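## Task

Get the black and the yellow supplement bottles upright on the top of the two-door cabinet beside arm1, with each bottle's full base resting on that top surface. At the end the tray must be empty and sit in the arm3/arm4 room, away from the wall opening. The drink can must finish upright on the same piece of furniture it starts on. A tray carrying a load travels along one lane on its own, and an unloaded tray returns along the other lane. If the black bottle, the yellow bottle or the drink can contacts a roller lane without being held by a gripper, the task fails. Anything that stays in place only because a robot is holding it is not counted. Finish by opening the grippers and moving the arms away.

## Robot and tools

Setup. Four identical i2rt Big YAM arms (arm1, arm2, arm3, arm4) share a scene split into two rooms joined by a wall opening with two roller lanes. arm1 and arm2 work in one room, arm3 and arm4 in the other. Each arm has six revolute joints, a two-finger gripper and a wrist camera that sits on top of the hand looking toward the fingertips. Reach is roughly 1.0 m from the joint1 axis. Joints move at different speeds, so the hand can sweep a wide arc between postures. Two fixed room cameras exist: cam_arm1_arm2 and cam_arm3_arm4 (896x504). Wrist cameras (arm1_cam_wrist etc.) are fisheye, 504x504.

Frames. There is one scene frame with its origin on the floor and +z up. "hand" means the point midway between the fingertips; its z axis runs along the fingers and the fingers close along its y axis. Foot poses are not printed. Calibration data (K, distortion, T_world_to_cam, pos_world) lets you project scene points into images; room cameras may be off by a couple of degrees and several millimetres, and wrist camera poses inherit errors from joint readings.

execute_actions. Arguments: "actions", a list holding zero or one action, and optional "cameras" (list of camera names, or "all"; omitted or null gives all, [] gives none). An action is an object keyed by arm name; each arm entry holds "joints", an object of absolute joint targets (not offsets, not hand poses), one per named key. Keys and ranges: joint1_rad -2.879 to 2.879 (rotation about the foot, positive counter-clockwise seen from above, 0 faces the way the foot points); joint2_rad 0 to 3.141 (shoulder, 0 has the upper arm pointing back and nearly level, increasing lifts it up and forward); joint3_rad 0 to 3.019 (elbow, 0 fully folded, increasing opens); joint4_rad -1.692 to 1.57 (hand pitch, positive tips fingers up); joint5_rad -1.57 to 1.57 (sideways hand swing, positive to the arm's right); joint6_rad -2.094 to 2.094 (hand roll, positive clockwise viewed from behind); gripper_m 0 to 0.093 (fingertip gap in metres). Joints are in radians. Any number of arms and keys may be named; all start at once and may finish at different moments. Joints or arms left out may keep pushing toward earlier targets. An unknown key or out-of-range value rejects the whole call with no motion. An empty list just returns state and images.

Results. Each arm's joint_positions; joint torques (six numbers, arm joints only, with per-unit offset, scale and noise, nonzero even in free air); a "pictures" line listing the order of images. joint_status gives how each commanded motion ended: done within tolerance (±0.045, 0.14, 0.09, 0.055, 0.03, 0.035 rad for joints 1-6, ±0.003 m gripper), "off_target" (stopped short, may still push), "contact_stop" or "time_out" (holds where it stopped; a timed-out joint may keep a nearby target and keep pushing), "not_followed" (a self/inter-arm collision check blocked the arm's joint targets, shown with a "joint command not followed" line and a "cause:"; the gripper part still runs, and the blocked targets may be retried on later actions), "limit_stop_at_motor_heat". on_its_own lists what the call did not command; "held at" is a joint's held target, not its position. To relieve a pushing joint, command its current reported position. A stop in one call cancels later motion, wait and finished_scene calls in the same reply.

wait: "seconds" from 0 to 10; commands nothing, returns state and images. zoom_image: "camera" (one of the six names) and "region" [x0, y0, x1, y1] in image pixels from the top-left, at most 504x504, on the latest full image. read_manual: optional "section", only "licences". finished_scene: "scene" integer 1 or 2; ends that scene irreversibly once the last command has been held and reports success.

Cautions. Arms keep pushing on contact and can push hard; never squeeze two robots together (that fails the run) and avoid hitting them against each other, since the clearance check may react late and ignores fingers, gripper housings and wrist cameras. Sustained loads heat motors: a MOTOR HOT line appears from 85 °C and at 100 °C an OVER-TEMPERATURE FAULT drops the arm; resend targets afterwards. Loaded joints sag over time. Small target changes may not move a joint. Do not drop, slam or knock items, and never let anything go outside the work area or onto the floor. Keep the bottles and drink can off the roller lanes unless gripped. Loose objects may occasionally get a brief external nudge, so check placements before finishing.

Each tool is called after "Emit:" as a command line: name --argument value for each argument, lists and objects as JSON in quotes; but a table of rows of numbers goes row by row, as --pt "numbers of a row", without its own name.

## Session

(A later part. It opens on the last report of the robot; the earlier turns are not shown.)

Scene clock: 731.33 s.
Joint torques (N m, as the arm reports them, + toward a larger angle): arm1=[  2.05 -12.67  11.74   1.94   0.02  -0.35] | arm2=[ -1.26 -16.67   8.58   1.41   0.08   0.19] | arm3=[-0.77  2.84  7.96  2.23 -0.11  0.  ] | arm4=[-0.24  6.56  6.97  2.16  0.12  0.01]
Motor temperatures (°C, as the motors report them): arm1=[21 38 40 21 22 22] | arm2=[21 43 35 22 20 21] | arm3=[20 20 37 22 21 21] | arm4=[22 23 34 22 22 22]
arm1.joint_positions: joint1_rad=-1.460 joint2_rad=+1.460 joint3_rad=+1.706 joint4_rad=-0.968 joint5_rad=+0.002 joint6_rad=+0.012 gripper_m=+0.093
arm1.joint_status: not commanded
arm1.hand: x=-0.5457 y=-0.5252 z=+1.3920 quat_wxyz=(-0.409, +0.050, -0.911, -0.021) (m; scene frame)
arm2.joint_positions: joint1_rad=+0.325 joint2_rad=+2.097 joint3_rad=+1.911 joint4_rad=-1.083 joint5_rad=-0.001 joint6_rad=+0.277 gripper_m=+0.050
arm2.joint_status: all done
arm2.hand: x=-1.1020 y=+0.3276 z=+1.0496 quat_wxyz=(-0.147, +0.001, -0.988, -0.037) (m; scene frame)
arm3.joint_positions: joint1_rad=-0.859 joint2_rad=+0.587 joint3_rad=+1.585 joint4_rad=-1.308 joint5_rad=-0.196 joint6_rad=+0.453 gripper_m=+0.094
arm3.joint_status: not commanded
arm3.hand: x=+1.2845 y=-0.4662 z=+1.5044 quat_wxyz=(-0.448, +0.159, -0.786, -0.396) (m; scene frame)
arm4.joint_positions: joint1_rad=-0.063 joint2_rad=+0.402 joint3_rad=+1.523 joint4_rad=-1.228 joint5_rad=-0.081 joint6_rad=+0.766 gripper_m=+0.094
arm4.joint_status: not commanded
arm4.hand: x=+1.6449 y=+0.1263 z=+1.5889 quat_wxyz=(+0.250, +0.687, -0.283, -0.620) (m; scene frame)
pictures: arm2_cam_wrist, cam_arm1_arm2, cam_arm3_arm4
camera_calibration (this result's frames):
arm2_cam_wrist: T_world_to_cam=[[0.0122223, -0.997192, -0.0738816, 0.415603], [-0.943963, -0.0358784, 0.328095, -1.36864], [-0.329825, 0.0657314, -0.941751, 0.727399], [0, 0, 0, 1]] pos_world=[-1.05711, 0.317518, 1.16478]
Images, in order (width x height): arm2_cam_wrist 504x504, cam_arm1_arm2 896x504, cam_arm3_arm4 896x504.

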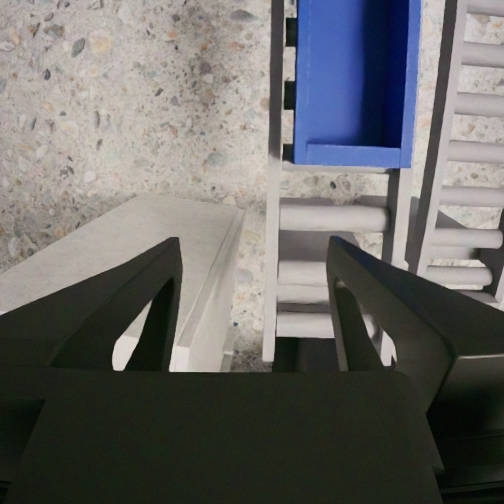

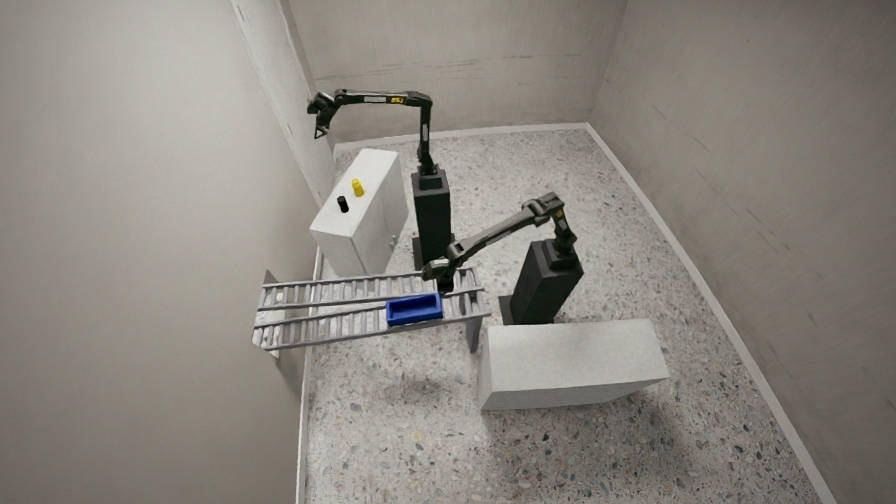

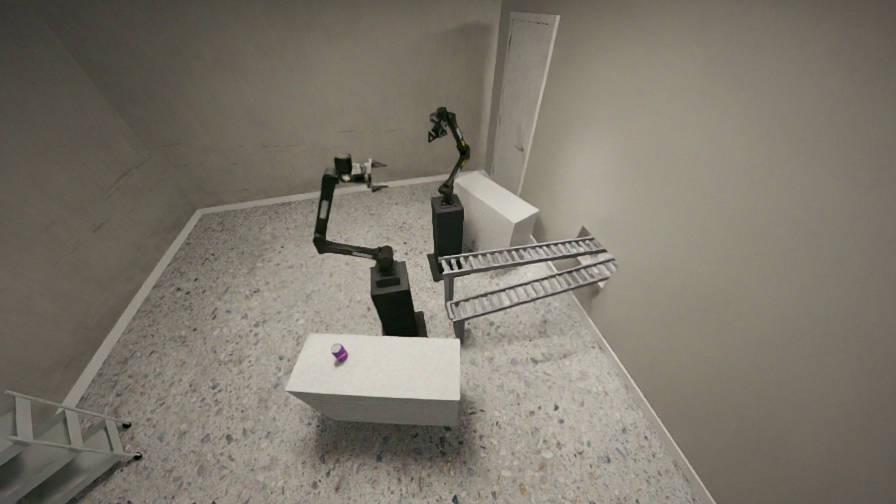

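The tray is rolling. Waiting for it to arrive.

Emit:
wait --seconds 10

Scene clock: 743.10 s.
Joint torques (N m, as the arm reports them, + toward a larger angle): arm1=[  2.71 -12.21  11.65   1.98   0.07  -0.33] | arm2=[ -1.3  -16.7    8.57   1.41   0.08   0.19] | arm3=[-1.59  3.57  7.87  2.27 -0.15  0.08] | arm4=[-0.26  6.82  6.94  2.24  0.11  0.07]
Motor temperatures (°C, as the motors report them): arm1=[21 38 40 21 22 22] | arm2=[21 43 35 22 20 21] | arm3=[20 20 38 22 21 21] | arm4=[22 23 34 22 22 22]
arm1.joint_positions: joint1_rad=-1.460 joint2_rad=+1.460 joint3_rad=+1.706 joint4_rad=-0.968 joint5_rad=+0.002 joint6_rad=+0.012 gripper_m=+0.093
arm1.joint_status: not commanded
arm1.hand: x=-0.5457 y=-0.5252 z=+1.3920 quat_wxyz=(-0.409, +0.050, -0.911, -0.021) (m; scene frame)
arm2.joint_positions: joint1_rad=+0.325 joint2_rad=+2.097 joint3_rad=+1.911 joint4_rad=-1.083 joint5_rad=-0.001 joint6_rad=+0.277 gripper_m=+0.050
arm2.joint_status: all done
arm2.hand: x=-1.1020 y=+0.3276 z=+1.0496 quat_wxyz=(-0.147, +0.001, -0.988, -0.037) (m; scene frame)
arm3.joint_positions: joint1_rad=-0.859 joint2_rad=+0.587 joint3_rad=+1.585 joint4_rad=-1.308 joint5_rad=-0.196 joint6_rad=+0.453 gripper_m=+0.094
arm3.joint_status: not commanded
arm3.hand: x=+1.2845 y=-0.4662 z=+1.5044 quat_wxyz=(-0.448, +0.159, -0.786, -0.396) (m; scene frame)
arm4.joint_positions: joint1_rad=-0.063 joint2_rad=+0.402 joint3_rad=+1.523 joint4_rad=-1.228 joint5_rad=-0.081 joint6_rad=+0.766 gripper_m=+0.094
arm4.joint_status: not commanded
arm4.hand: x=+1.6449 y=+0.1263 z=+1.5889 quat_wxyz=(+0.250, +0.687, -0.283, -0.620) (m; scene frame)
wait: 10.00 s; at rest from the start
pictures: arm1_cam_wrist, arm2_cam_wrist, arm3_cam_wrist, arm4_cam_wrist, cam_arm1_arm2, cam_arm3_arm4
camera_calibration (this result's frames):
arm1_cam_wrist: T_world_to_cam=[[0.103914, -0.9944, 0.0192519, -0.493859], [-0.968397, -0.105572, -0.225969, -0.259947], [0.226736, 0.0048379, -0.973944, 1.60628], [0, 0, 0, 1]] pos_world=[-0.564614, -0.526307, 1.51519]
arm2_cam_wrist: T_world_to_cam=[[0.0122223, -0.997192, -0.0738816, 0.415603], [-0.943963, -0.0358784, 0.328095, -1.36864], [-0.329825, 0.0657314, -0.941751, 0.727399], [0, 0, 0, 1]] pos_world=[-1.05711, 0.317518, 1.16478]
arm4_cam_wrist: T_world_to_cam=[[0.0912732, 0.71715, -0.690916, 0.85557], [0.632776, -0.577501, -0.515837, -0.145412], [-0.768937, -0.390113, -0.506506, 2.24516], [0, 0, 0, 1]] pos_world=[1.74031, 0.178316, 1.6533]
Images, in order (width x height): arm1_cam_wrist 504x504, arm2_cam_wrist 504x504, arm3_cam_wrist 504x504, arm4_cam_wrist 504x504, cam_arm1_arm2 896x504, cam_arm3_arm4 896x504.

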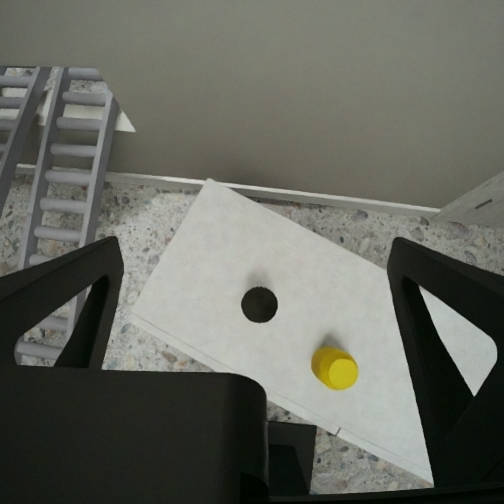

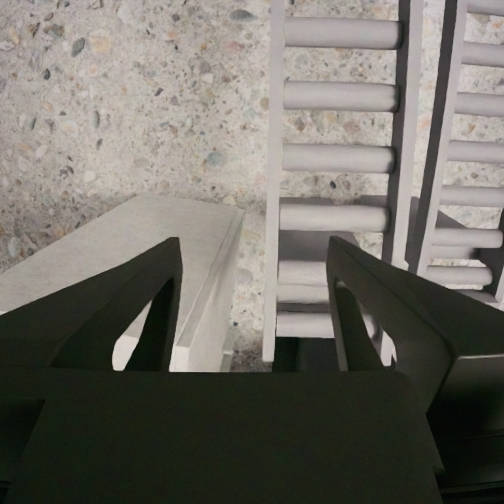

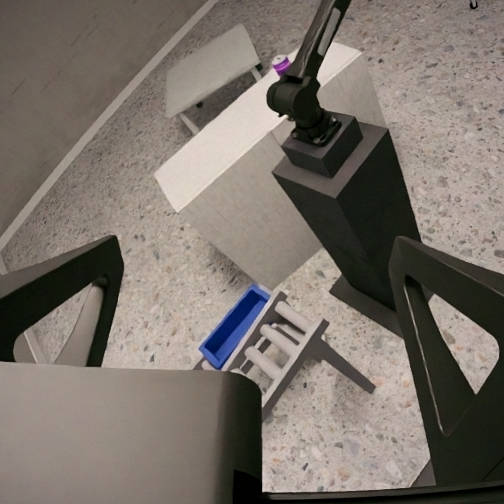

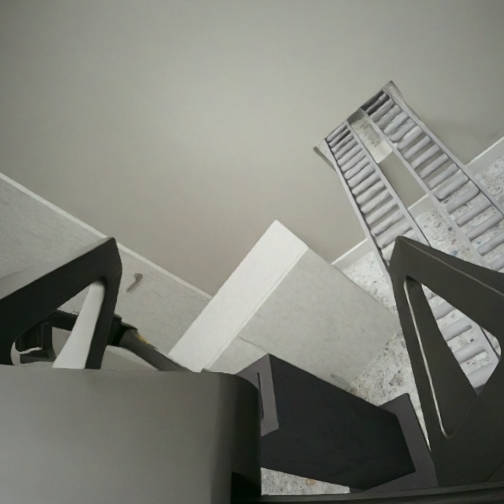

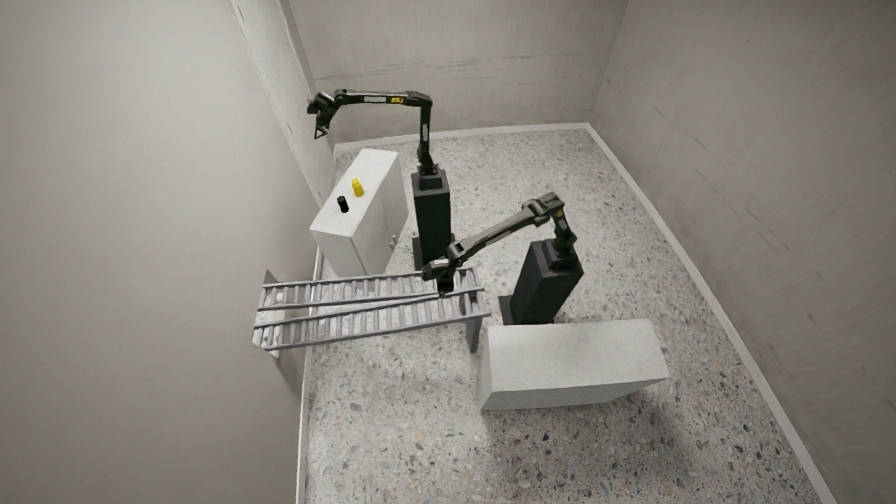

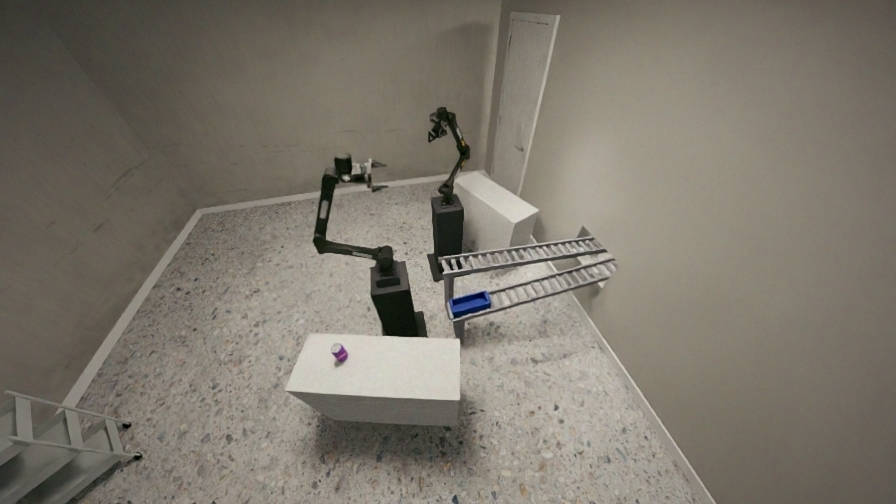

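The tray is at the end of the return lane in the room of arm3/arm4; both bottles stand on the cabinet and the can is untouched.

Emit:
finished_scene --scene 1

The scene is finished: the task was done.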